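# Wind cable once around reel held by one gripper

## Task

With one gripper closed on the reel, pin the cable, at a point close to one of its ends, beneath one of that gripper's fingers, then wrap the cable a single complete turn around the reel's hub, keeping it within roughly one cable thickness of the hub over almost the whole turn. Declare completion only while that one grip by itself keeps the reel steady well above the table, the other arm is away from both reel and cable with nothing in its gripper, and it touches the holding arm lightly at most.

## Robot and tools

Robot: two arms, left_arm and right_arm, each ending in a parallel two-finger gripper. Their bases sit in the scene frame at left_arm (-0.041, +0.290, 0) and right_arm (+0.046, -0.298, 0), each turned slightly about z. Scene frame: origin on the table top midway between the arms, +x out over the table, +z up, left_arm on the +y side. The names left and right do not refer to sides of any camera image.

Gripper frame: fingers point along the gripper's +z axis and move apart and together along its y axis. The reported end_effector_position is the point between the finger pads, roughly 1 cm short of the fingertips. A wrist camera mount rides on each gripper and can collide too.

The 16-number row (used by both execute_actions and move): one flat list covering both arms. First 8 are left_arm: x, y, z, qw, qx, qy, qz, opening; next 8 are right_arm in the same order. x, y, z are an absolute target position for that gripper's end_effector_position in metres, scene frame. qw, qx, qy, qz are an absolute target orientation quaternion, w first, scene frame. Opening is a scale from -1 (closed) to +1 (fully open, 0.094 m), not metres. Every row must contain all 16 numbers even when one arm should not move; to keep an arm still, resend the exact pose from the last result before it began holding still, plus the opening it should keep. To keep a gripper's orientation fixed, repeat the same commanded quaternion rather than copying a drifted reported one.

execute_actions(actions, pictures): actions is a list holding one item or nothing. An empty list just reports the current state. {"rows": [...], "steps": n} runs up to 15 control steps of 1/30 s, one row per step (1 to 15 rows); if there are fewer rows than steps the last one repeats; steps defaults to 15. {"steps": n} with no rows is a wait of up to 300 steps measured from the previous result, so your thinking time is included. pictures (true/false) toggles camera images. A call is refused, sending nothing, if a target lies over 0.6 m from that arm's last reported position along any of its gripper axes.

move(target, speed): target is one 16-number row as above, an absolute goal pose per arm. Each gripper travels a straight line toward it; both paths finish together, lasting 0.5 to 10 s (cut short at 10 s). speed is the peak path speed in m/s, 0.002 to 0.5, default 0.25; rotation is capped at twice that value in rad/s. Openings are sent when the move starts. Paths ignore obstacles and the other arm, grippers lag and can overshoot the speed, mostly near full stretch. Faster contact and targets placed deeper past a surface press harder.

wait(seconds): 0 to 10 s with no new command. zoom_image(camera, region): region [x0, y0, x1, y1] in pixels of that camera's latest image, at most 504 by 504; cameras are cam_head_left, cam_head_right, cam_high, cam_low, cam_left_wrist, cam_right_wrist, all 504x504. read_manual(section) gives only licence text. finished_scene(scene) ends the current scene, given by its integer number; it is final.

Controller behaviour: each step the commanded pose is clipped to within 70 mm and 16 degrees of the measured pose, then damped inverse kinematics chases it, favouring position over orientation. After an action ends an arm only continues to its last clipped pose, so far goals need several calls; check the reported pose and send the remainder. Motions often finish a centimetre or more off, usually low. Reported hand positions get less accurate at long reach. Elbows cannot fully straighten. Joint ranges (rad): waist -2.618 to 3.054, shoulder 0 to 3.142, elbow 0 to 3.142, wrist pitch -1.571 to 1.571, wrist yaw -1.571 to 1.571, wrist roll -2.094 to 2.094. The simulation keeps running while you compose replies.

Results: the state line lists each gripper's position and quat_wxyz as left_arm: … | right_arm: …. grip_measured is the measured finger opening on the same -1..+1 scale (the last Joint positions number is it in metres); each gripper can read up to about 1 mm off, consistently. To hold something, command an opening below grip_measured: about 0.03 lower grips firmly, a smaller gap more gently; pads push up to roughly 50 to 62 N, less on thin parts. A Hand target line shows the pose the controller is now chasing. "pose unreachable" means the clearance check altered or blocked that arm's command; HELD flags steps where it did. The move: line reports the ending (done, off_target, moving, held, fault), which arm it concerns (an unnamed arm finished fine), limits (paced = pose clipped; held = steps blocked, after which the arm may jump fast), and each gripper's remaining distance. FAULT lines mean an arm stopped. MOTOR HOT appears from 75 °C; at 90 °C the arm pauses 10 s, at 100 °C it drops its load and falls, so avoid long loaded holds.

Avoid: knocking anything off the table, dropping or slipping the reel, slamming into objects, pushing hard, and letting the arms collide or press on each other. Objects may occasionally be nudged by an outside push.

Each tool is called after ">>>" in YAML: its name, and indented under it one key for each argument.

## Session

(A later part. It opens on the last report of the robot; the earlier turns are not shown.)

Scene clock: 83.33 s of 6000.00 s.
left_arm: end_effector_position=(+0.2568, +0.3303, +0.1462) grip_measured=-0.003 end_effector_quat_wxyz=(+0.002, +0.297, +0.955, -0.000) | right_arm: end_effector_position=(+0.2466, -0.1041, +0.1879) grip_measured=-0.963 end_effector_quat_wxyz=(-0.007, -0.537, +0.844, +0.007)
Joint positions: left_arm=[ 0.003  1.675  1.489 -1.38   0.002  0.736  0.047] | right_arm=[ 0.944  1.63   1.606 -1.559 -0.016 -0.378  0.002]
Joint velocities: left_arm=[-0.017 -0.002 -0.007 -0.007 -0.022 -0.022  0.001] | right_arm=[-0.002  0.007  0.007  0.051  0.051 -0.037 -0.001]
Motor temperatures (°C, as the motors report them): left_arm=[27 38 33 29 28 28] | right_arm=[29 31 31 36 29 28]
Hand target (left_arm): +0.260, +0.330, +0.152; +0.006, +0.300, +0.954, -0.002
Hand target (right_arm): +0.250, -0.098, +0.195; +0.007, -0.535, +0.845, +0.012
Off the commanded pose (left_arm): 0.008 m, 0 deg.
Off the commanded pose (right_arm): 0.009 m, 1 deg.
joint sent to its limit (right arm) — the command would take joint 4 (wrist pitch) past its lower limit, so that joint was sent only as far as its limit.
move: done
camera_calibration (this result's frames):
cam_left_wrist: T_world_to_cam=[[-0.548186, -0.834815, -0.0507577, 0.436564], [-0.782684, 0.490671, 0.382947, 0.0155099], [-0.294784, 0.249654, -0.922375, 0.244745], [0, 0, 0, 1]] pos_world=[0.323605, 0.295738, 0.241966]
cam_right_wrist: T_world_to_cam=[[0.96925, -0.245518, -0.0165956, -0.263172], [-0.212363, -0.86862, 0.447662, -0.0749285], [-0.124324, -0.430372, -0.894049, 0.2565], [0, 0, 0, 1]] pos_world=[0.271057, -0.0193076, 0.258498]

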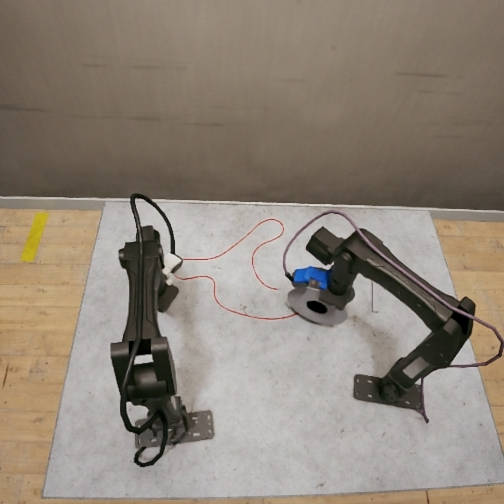

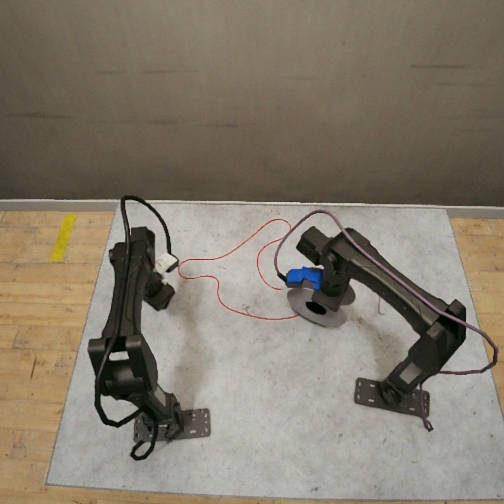

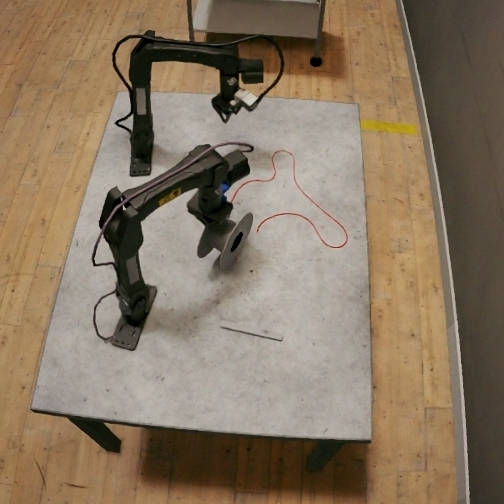

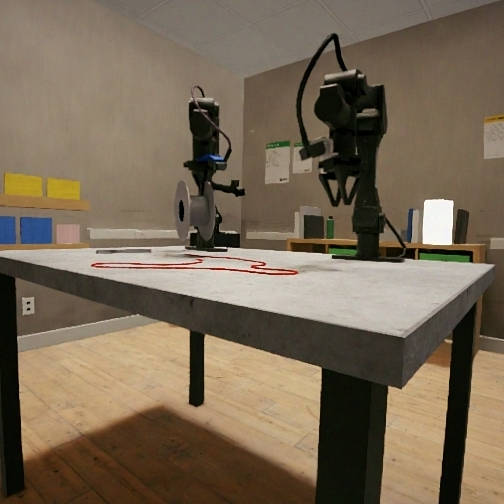

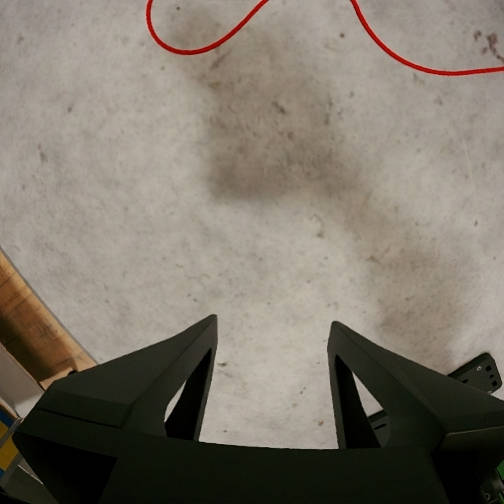

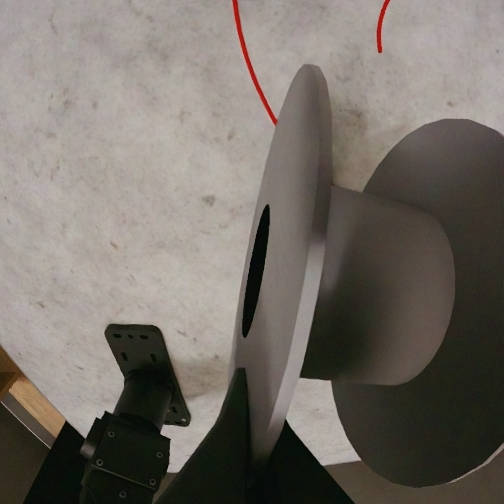

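>>> move:
  target: [0.2,0.38,0.15,0,0.3,0.954,0,0,0.245,0.095,0.19,0,-0.63,0.777,0,-1]
  speed: 0.2

>>> move:
  target: [0.2,0.38,0.15,0,0.3,0.954,0,0,0.245,0.095,0.155,0,-0.63,0.777,0,-1]
  speed: 0.06

Scene clock: 89.23 s of 6000.00 s.
left_arm: end_effector_position=(+0.2095, +0.3822, +0.1487) grip_measured=-0.003 end_effector_quat_wxyz=(+0.003, +0.300, +0.954, +0.002) | right_arm: end_effector_position=(+0.2417, +0.0910, +0.1820) grip_measured=-0.963 end_effector_quat_wxyz=(-0.059, +0.630, -0.774, -0.034)
Joint positions: left_arm=[ 0.22   1.545  1.363 -1.382 -0.     0.959  0.047] | right_arm=[ 1.286  2.157  2.281 -1.558 -0.015 -0.268  0.002]
Joint velocities: left_arm=[ 0.002 -0.007 -0.007  0.007 -0.007 -0.081 -0.001] | right_arm=[-0.007 -0.002  0.002 -0.007  0.022 -0.051 -0.001]
Motor temperatures (°C, as the motors report them): left_arm=[27 37 33 29 28 28] | right_arm=[29 32 32 35 29 28]
Hand target (left_arm): +0.201, +0.381, +0.150; +0.001, +0.300, +0.954, +0.000
Hand target (right_arm): +0.244, +0.095, +0.192; +0.076, -0.627, +0.774, +0.039
Off the commanded pose (left_arm): 0.010 m, 0 deg.
Off the commanded pose (right_arm): 0.010 m, 8 deg.
joint sent to its limit (right arm) — the command would take joint 4 (wrist pitch) past its lower limit, so that joint was sent only as far as its limit.
move: off_target (right_arm)
camera_calibration (this result's frames):
cam_left_wrist: T_world_to_cam=[[-0.55343, -0.831044, -0.0555059, 0.454439], [-0.780558, 0.494249, 0.382685, -0.0497659], [-0.290594, 0.255115, -0.92221, 0.217153], [0, 0, 0, 1]] pos_world=[0.275758, 0.346856, 0.24453]
cam_right_wrist: T_world_to_cam=[[0.998558, -0.018135, 0.0505308, -0.250606], [-0.0337493, -0.944029, 0.32813, 0.0815387], [0.0417519, -0.329362, -0.94328, 0.294213], [0, 0, 0, 1]] pos_world=[0.240713, 0.169333, 0.263434]

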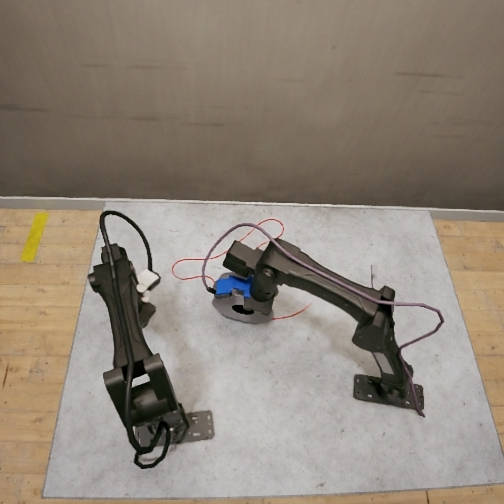

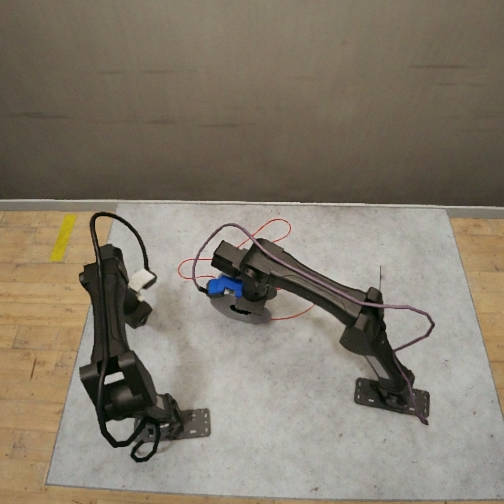

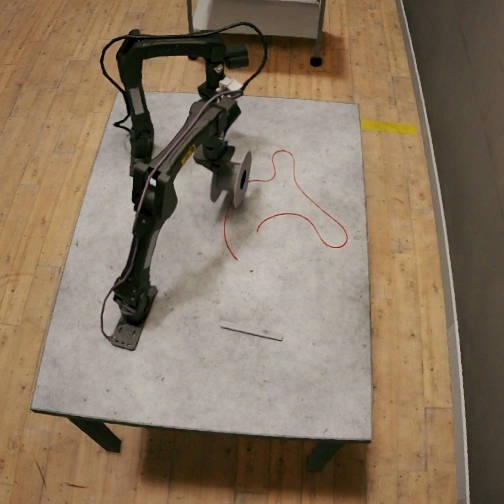

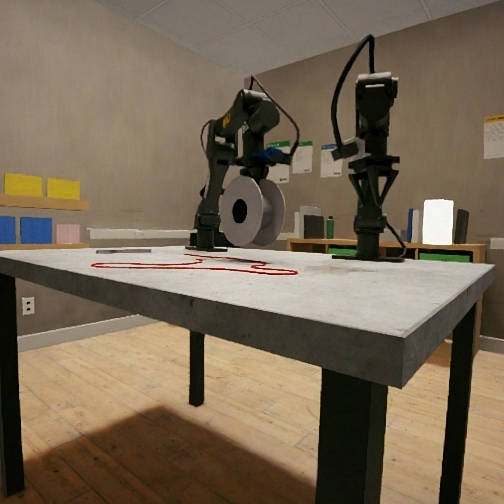

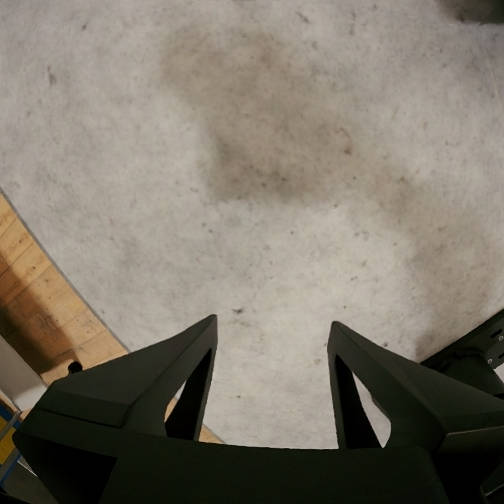

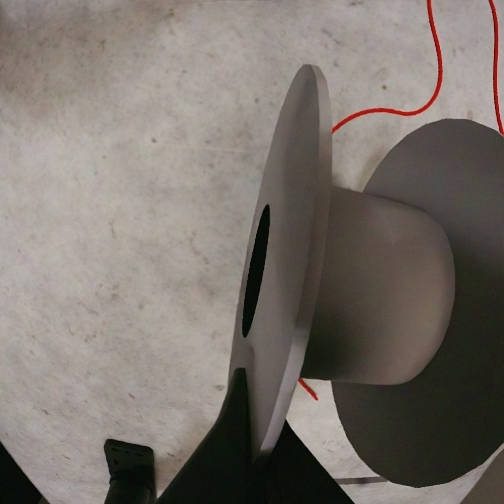

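Scene clock: 90.67 s of 6000.00 s.
left_arm: end_effector_position=(+0.2095, +0.3822, +0.1487) grip_measured=-0.003 end_effector_quat_wxyz=(+0.003, +0.300, +0.954, +0.002) | right_arm: end_effector_position=(+0.2433, +0.0940, +0.1514) grip_measured=-0.963 end_effector_quat_wxyz=(-0.025, +0.631, -0.775, -0.019)
Joint positions: left_arm=[ 0.22   1.545  1.363 -1.382 -0.     0.959  0.047] | right_arm=[ 1.286  2.231  2.281 -1.559 -0.015 -0.268  0.002]
Joint velocities: left_arm=[-0.017 -0.002 -0.007 -0.081  0.037  0.037 -0.   ] | right_arm=[-0.027  0.002  0.007 -0.007 -0.037  0.007  0.   ]
Motor temperatures (°C, as the motors report them): left_arm=[27 37 33 29 28 28] | right_arm=[29 32 32 35 29 28]
Hand target (left_arm): +0.200, +0.380, +0.150; -0.000, +0.300, +0.954, -0.000
Hand target (right_arm): +0.245, +0.095, +0.155; +0.033, -0.629, +0.776, +0.016
Off the commanded pose (left_arm): 0.010 m, 0 deg.
Off the commanded pose (right_arm): 0.004 m, 4 deg.
joint sent to its limit (right arm) — the command would take joint 4 (wrist pitch) past its lower limit, so that joint was sent only as far as its limit.
move: off_target (right_arm)
camera_calibration (this result's frames):
cam_left_wrist: T_world_to_cam=[[-0.55343, -0.831044, -0.0555059, 0.454439], [-0.780558, 0.494249, 0.382685, -0.0497659], [-0.290594, 0.255115, -0.92221, 0.217153], [0, 0, 0, 1]] pos_world=[0.275758, 0.346856, 0.24453]
cam_right_wrist: T_world_to_cam=[[0.99971, -0.015886, 0.0180853, -0.246141], [-0.0216856, -0.920486, 0.390174, 0.0799482], [0.010449, -0.390453, -0.920564, 0.276235], [0, 0, 0, 1]] pos_world=[0.244917, 0.177538, 0.22755]

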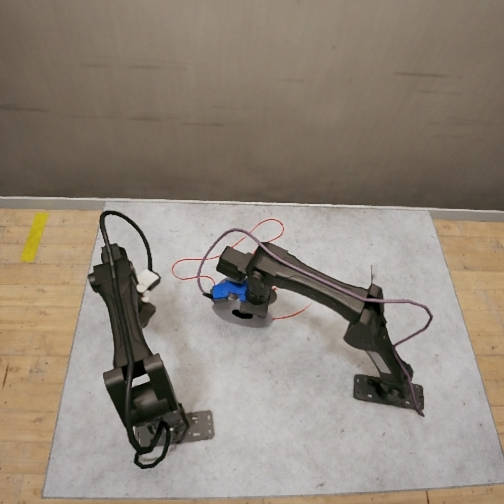

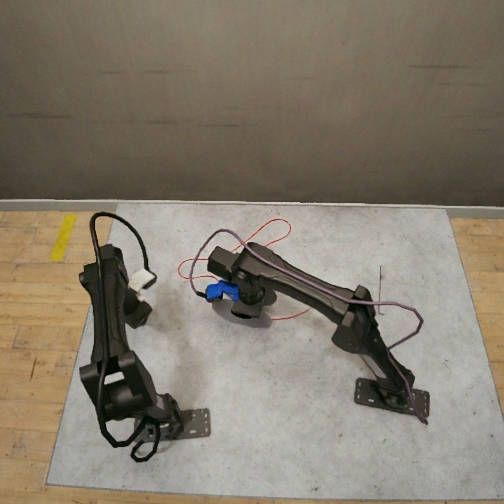

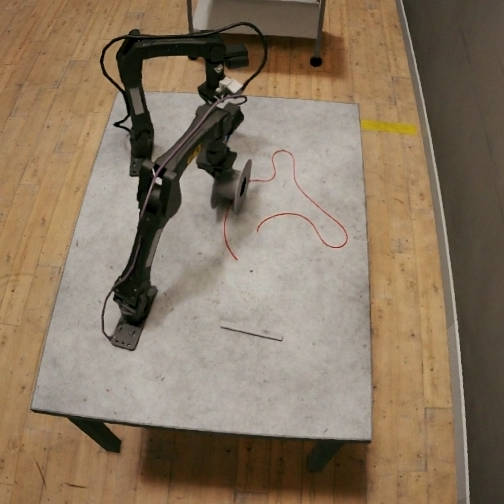

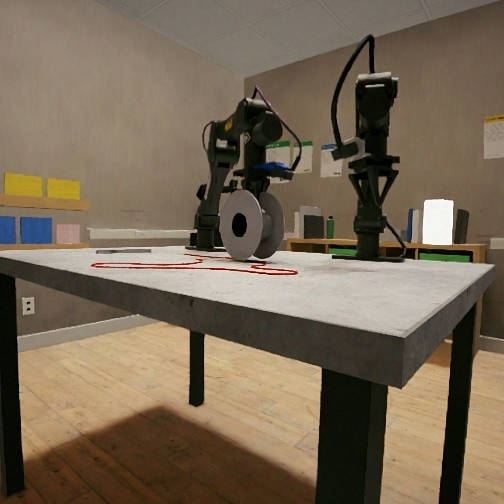

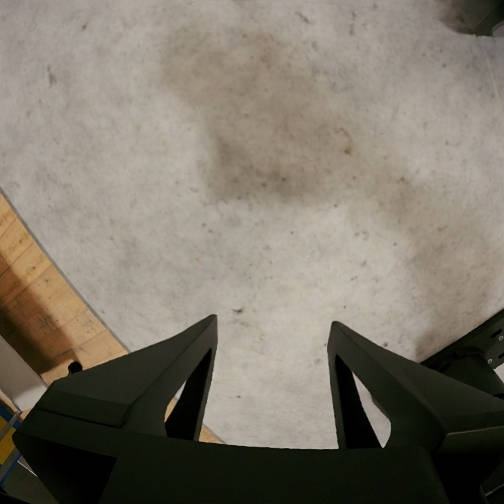

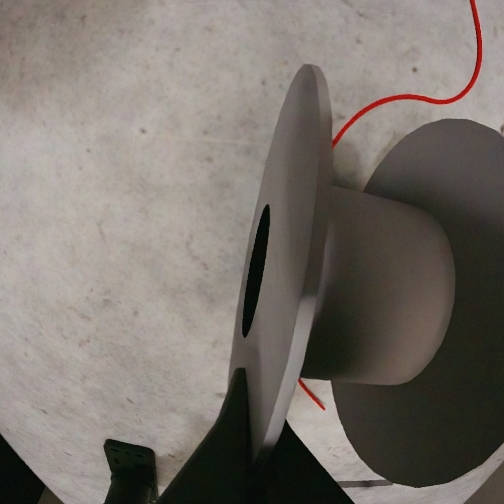

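>>> move:
  target: [0.3,0.33,0.1,0,-0.3,0.954,0,0,0.245,0.095,0.152,0,-0.63,0.777,0,-0.3]

>>> move:
  target: [0.35,0.32,0.07,0,-0.6,0.8,0,0,0.24,0.07,0.22,0.1,-0.63,0.77,0.05,-0.3]
  speed: 0.15

>>> move:
  target: [0.402,0.255,0.05,0,-0.65,0.76,0,0,0.25,-0.25,0.18,0,-0.63,0.777,0,0]

Scene clock: 102.93 s of 6000.00 s.
left_arm: end_effector_position=(+0.2866, +0.3299, +0.0949) grip_measured=-0.003 end_effector_quat_wxyz=(-0.017, -0.300, +0.954, +0.003) | right_arm: end_effector_position=(+0.2441, +0.0936, +0.1514) grip_measured=-0.303 end_effector_quat_wxyz=(-0.026, +0.631, -0.775, -0.017)
Joint positions: left_arm=[-0.011  1.832  1.471 -1.245 -0.    -0.492  0.047] | right_arm=[ 1.286  2.231  2.281 -1.559 -0.01  -0.268  0.033]
Joint velocities: left_arm=[ 0.002  0.022  0.017  0.022 -0.11  -0.007  0.001] | right_arm=[-0.007 -0.007 -0.002  0.037 -0.007  0.022  0.   ]
Motor temperatures (°C, as the motors report them): left_arm=[27 36 33 29 28 28] | right_arm=[29 34 31 35 29 28]
Hand target (left_arm): +0.298, +0.328, +0.099; -0.001, -0.300, +0.954, +0.000
Hand target (right_arm): +0.245, +0.095, +0.152; +0.029, -0.629, +0.776, +0.014
Off the commanded pose (left_arm): 0.014 m, 2 deg.
Off the commanded pose (right_arm): 0.002 m, 4 deg.
joint sent to its limit (right arm) — the command would take joint 4 (wrist pitch) past its lower limit, so that joint was sent only as far as its limit.
After step 180, 3.23 s passed at rest.
move: off_target (left_arm, right_arm)
camera_calibration (this result's frames):
cam_left_wrist: T_world_to_cam=[[0.588171, -0.80595, -0.0670848, 0.11631], [-0.718395, -0.558764, 0.414356, 0.383447], [-0.371434, -0.195518, -0.907639, 0.373774], [0, 0, 0, 1]] pos_world=[0.345889, 0.381076, 0.188171]
cam_right_wrist: T_world_to_cam=[[0.999616, -0.0161475, 0.022525, -0.247559], [-0.0236915, -0.919596, 0.392151, 0.0797059], [0.0143817, -0.392534, -0.919625, 0.275153], [0, 0, 0, 1]] pos_world=[0.245395, 0.177306, 0.227357]

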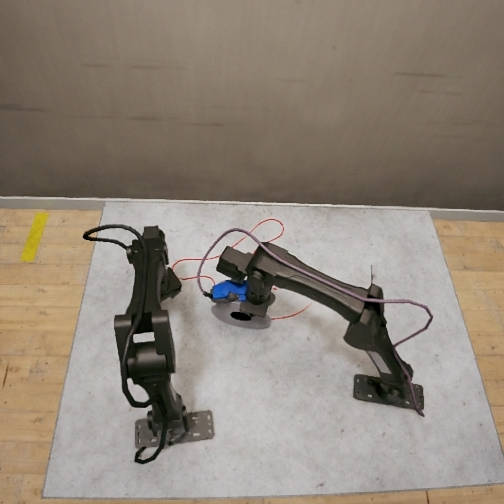

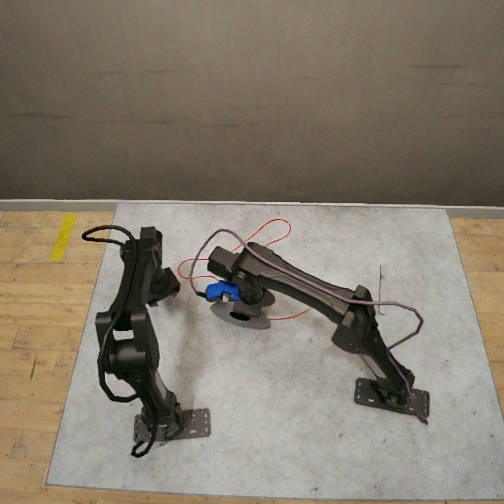

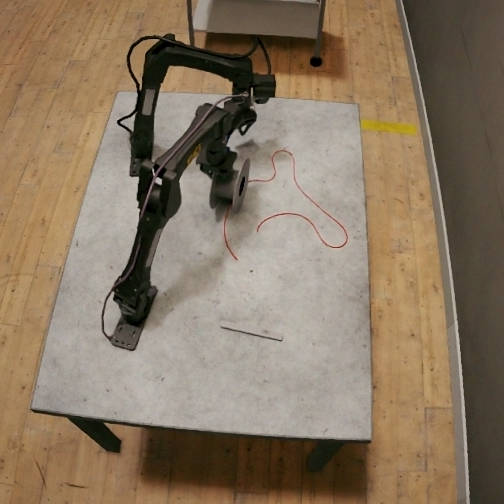

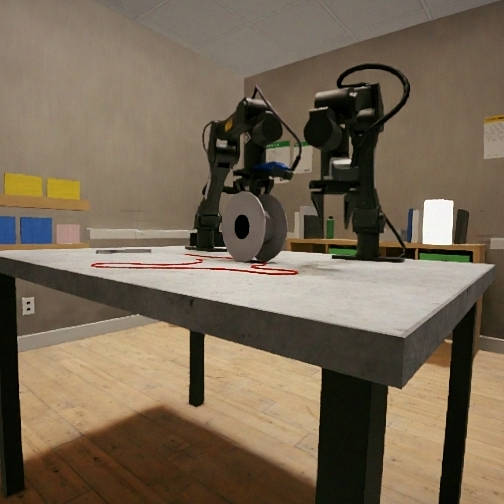

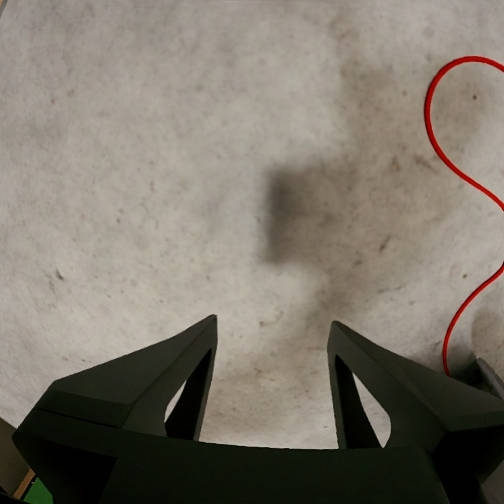

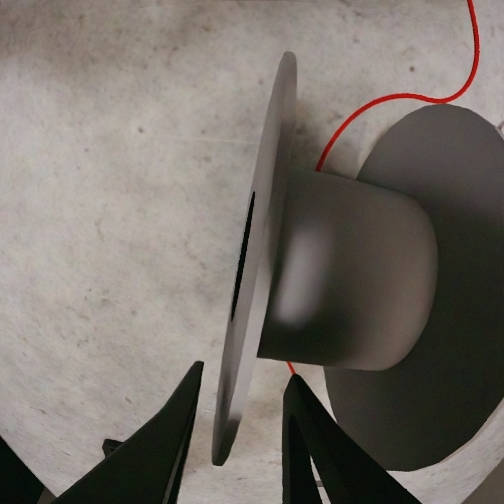

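Scene clock: 105.67 s of 6000.00 s.
left_arm: end_effector_position=(+0.3386, +0.3213, +0.0659) grip_measured=-0.003 end_effector_quat_wxyz=(-0.013, -0.600, +0.800, +0.006) | right_arm: end_effector_position=(+0.2365, +0.0720, +0.2174) grip_measured=-0.303 end_effector_quat_wxyz=(-0.095, +0.631, -0.769, -0.046)
Joint positions: left_arm=[-0.048  2.037  1.638 -1.199  0.003 -1.207  0.047] | right_arm=[ 1.279  2.019  2.202 -1.544 -0.01  -0.284  0.033]
Joint velocities: left_arm=[-0.002 -0.007 -0.002  0.007  0.007 -0.095 -0.001] | right_arm=[-0.007 -0.007 -0.012 -0.007  0.037 -0.066  0.   ]
Motor temperatures (°C, as the motors report them): left_arm=[27 36 33 29 28 28] | right_arm=[29 34 31 35 29 28]
Hand target (left_arm): +0.349, +0.319, +0.070; -0.000, -0.600, +0.800, -0.000
Hand target (right_arm): +0.239, +0.069, +0.220; +0.100, -0.629, +0.769, +0.048
Off the commanded pose (left_arm): 0.012 m, 2 deg.
Off the commanded pose (right_arm): 0.005 m, 1 deg.
move: off_target (left_arm)
camera_calibration (this result's frames):
cam_left_wrist: T_world_to_cam=[[0.963277, -0.257726, -0.0753305, -0.225783], [-0.207987, -0.893622, 0.397719, 0.363881], [-0.16982, -0.367446, -0.91441, 0.352473], [0, 0, 0, 1]] pos_world=[0.353031, 0.396497, 0.160574]
cam_right_wrist: T_world_to_cam=[[0.995754, -0.0157049, 0.0907051, -0.255808], [-0.03943, -0.963139, 0.266099, 0.0679851], [0.0831825, -0.268545, -0.959669, 0.310973], [0, 0, 0, 1]] pos_world=[0.231535, 0.144972, 0.303543]

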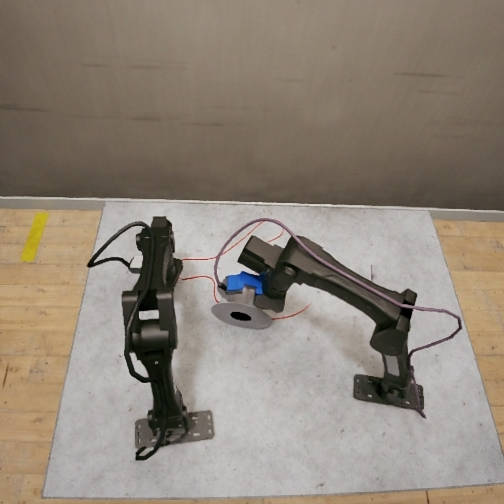

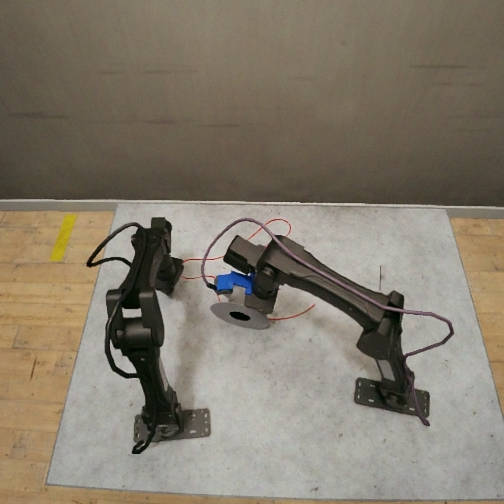

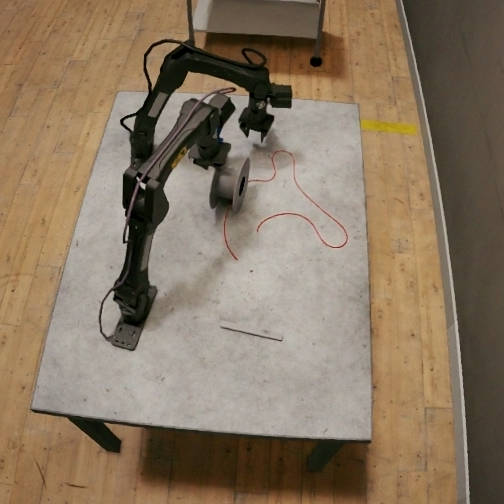

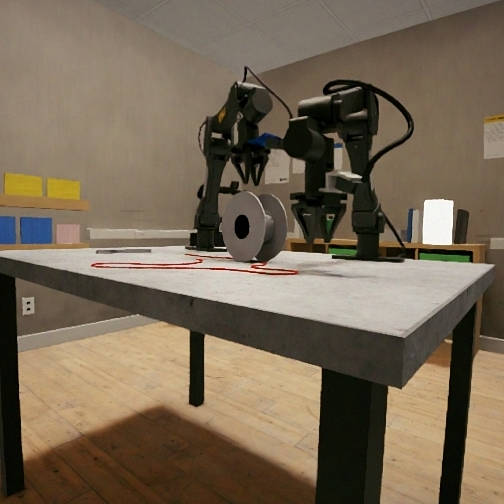

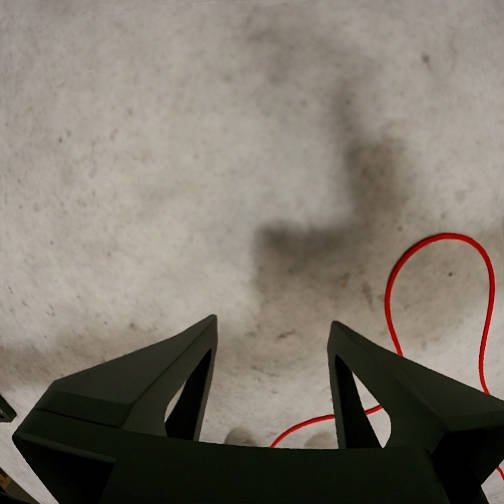

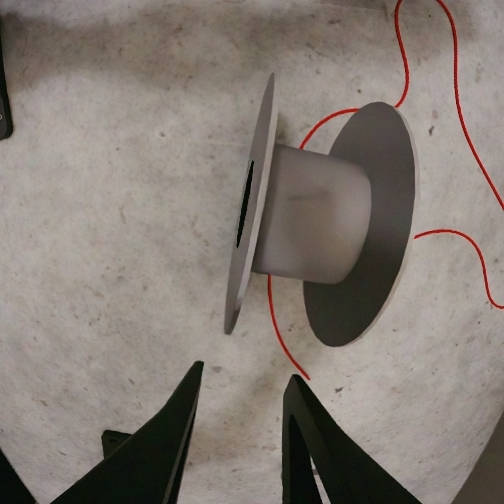

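Scene clock: 107.63 s of 6000.00 s.
left_arm: end_effector_position=(+0.3967, +0.2560, +0.0457) grip_measured=-0.003 end_effector_quat_wxyz=(-0.003, -0.650, +0.760, +0.000) | right_arm: end_effector_position=(+0.2581, -0.2480, +0.1762) grip_measured=-0.003 end_effector_quat_wxyz=(+0.000, +0.629, -0.777, +0.012)
Joint positions: left_arm=[-0.208  2.267  1.919 -1.228  0.004 -1.493  0.047] | right_arm=[ 0.435  1.371  1.319 -1.51   0.022 -1.116  0.047]
Joint velocities: left_arm=[-0.022  0.002 -0.007 -0.066  0.051  0.022  0.   ] | right_arm=[ 0.002 -0.002 -0.002 -0.066  0.037 -0.081 -0.   ]
Motor temperatures (°C, as the motors report them): left_arm=[27 36 33 29 28 28] | right_arm=[29 34 31 35 29 28]
Hand target (left_arm): +0.400, +0.254, +0.049; -0.000, -0.650, +0.760, +0.000
Hand target (right_arm): +0.251, -0.251, +0.176; -0.003, -0.630, +0.776, -0.010
Off the commanded pose (left_arm): 0.007 m, 0 deg.
Off the commanded pose (right_arm): 0.009 m, 1 deg.
move: done
camera_calibration (this result's frames):
cam_left_wrist: T_world_to_cam=[[0.989542, -0.133648, -0.0542717, -0.343236], [-0.102139, -0.914869, 0.390619, 0.289436], [-0.101857, -0.38099, -0.918951, 0.296591], [0, 0, 0, 1]] pos_world=[0.399419, 0.331921, 0.140866]
cam_right_wrist: T_world_to_cam=[[0.999638, -0.019364, 0.0186803, -0.267822], [-0.0258197, -0.885666, 0.463605, -0.247426], [0.00756722, -0.46392, -0.885845, 0.141781], [0, 0, 0, 1]] pos_world=[0.260264, -0.158548, 0.245307]

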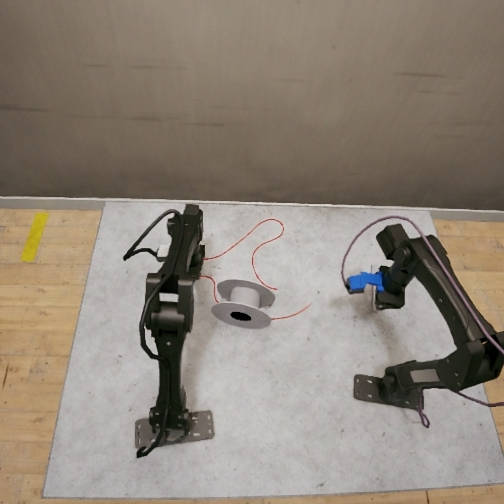

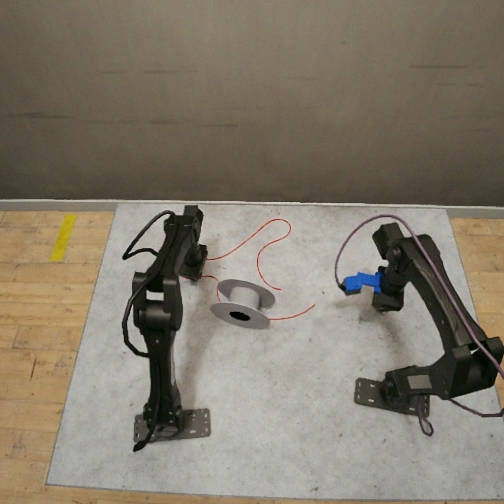

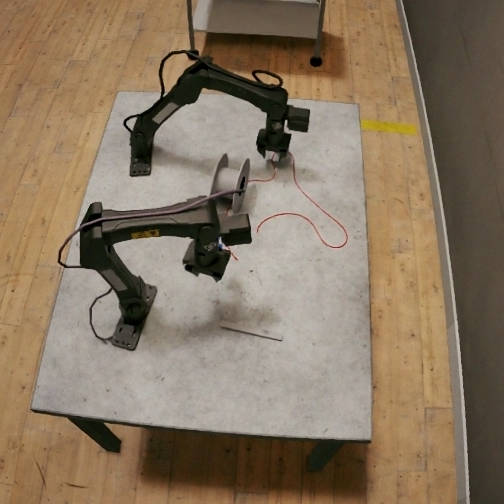

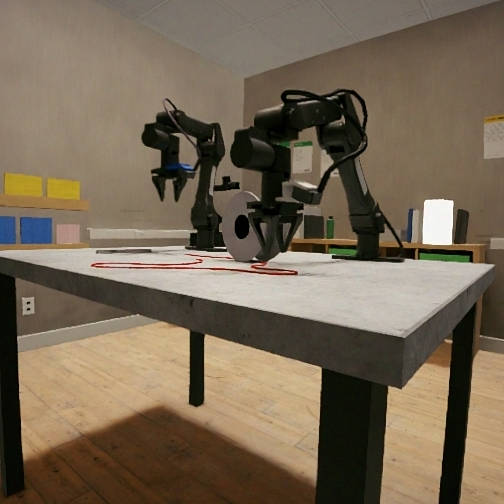

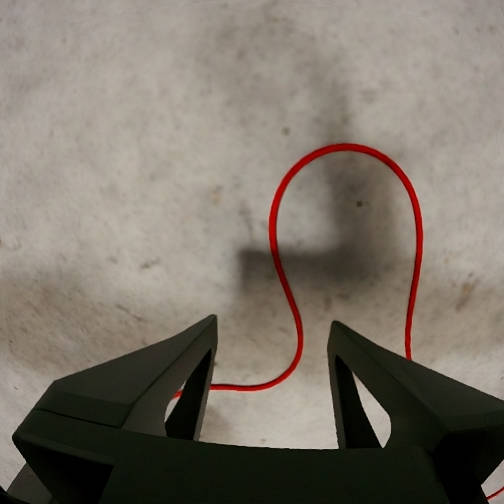

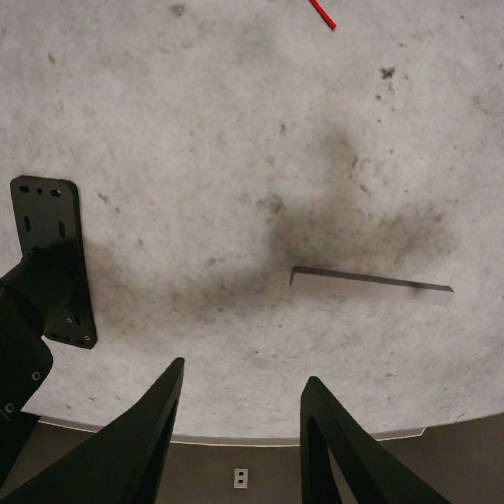

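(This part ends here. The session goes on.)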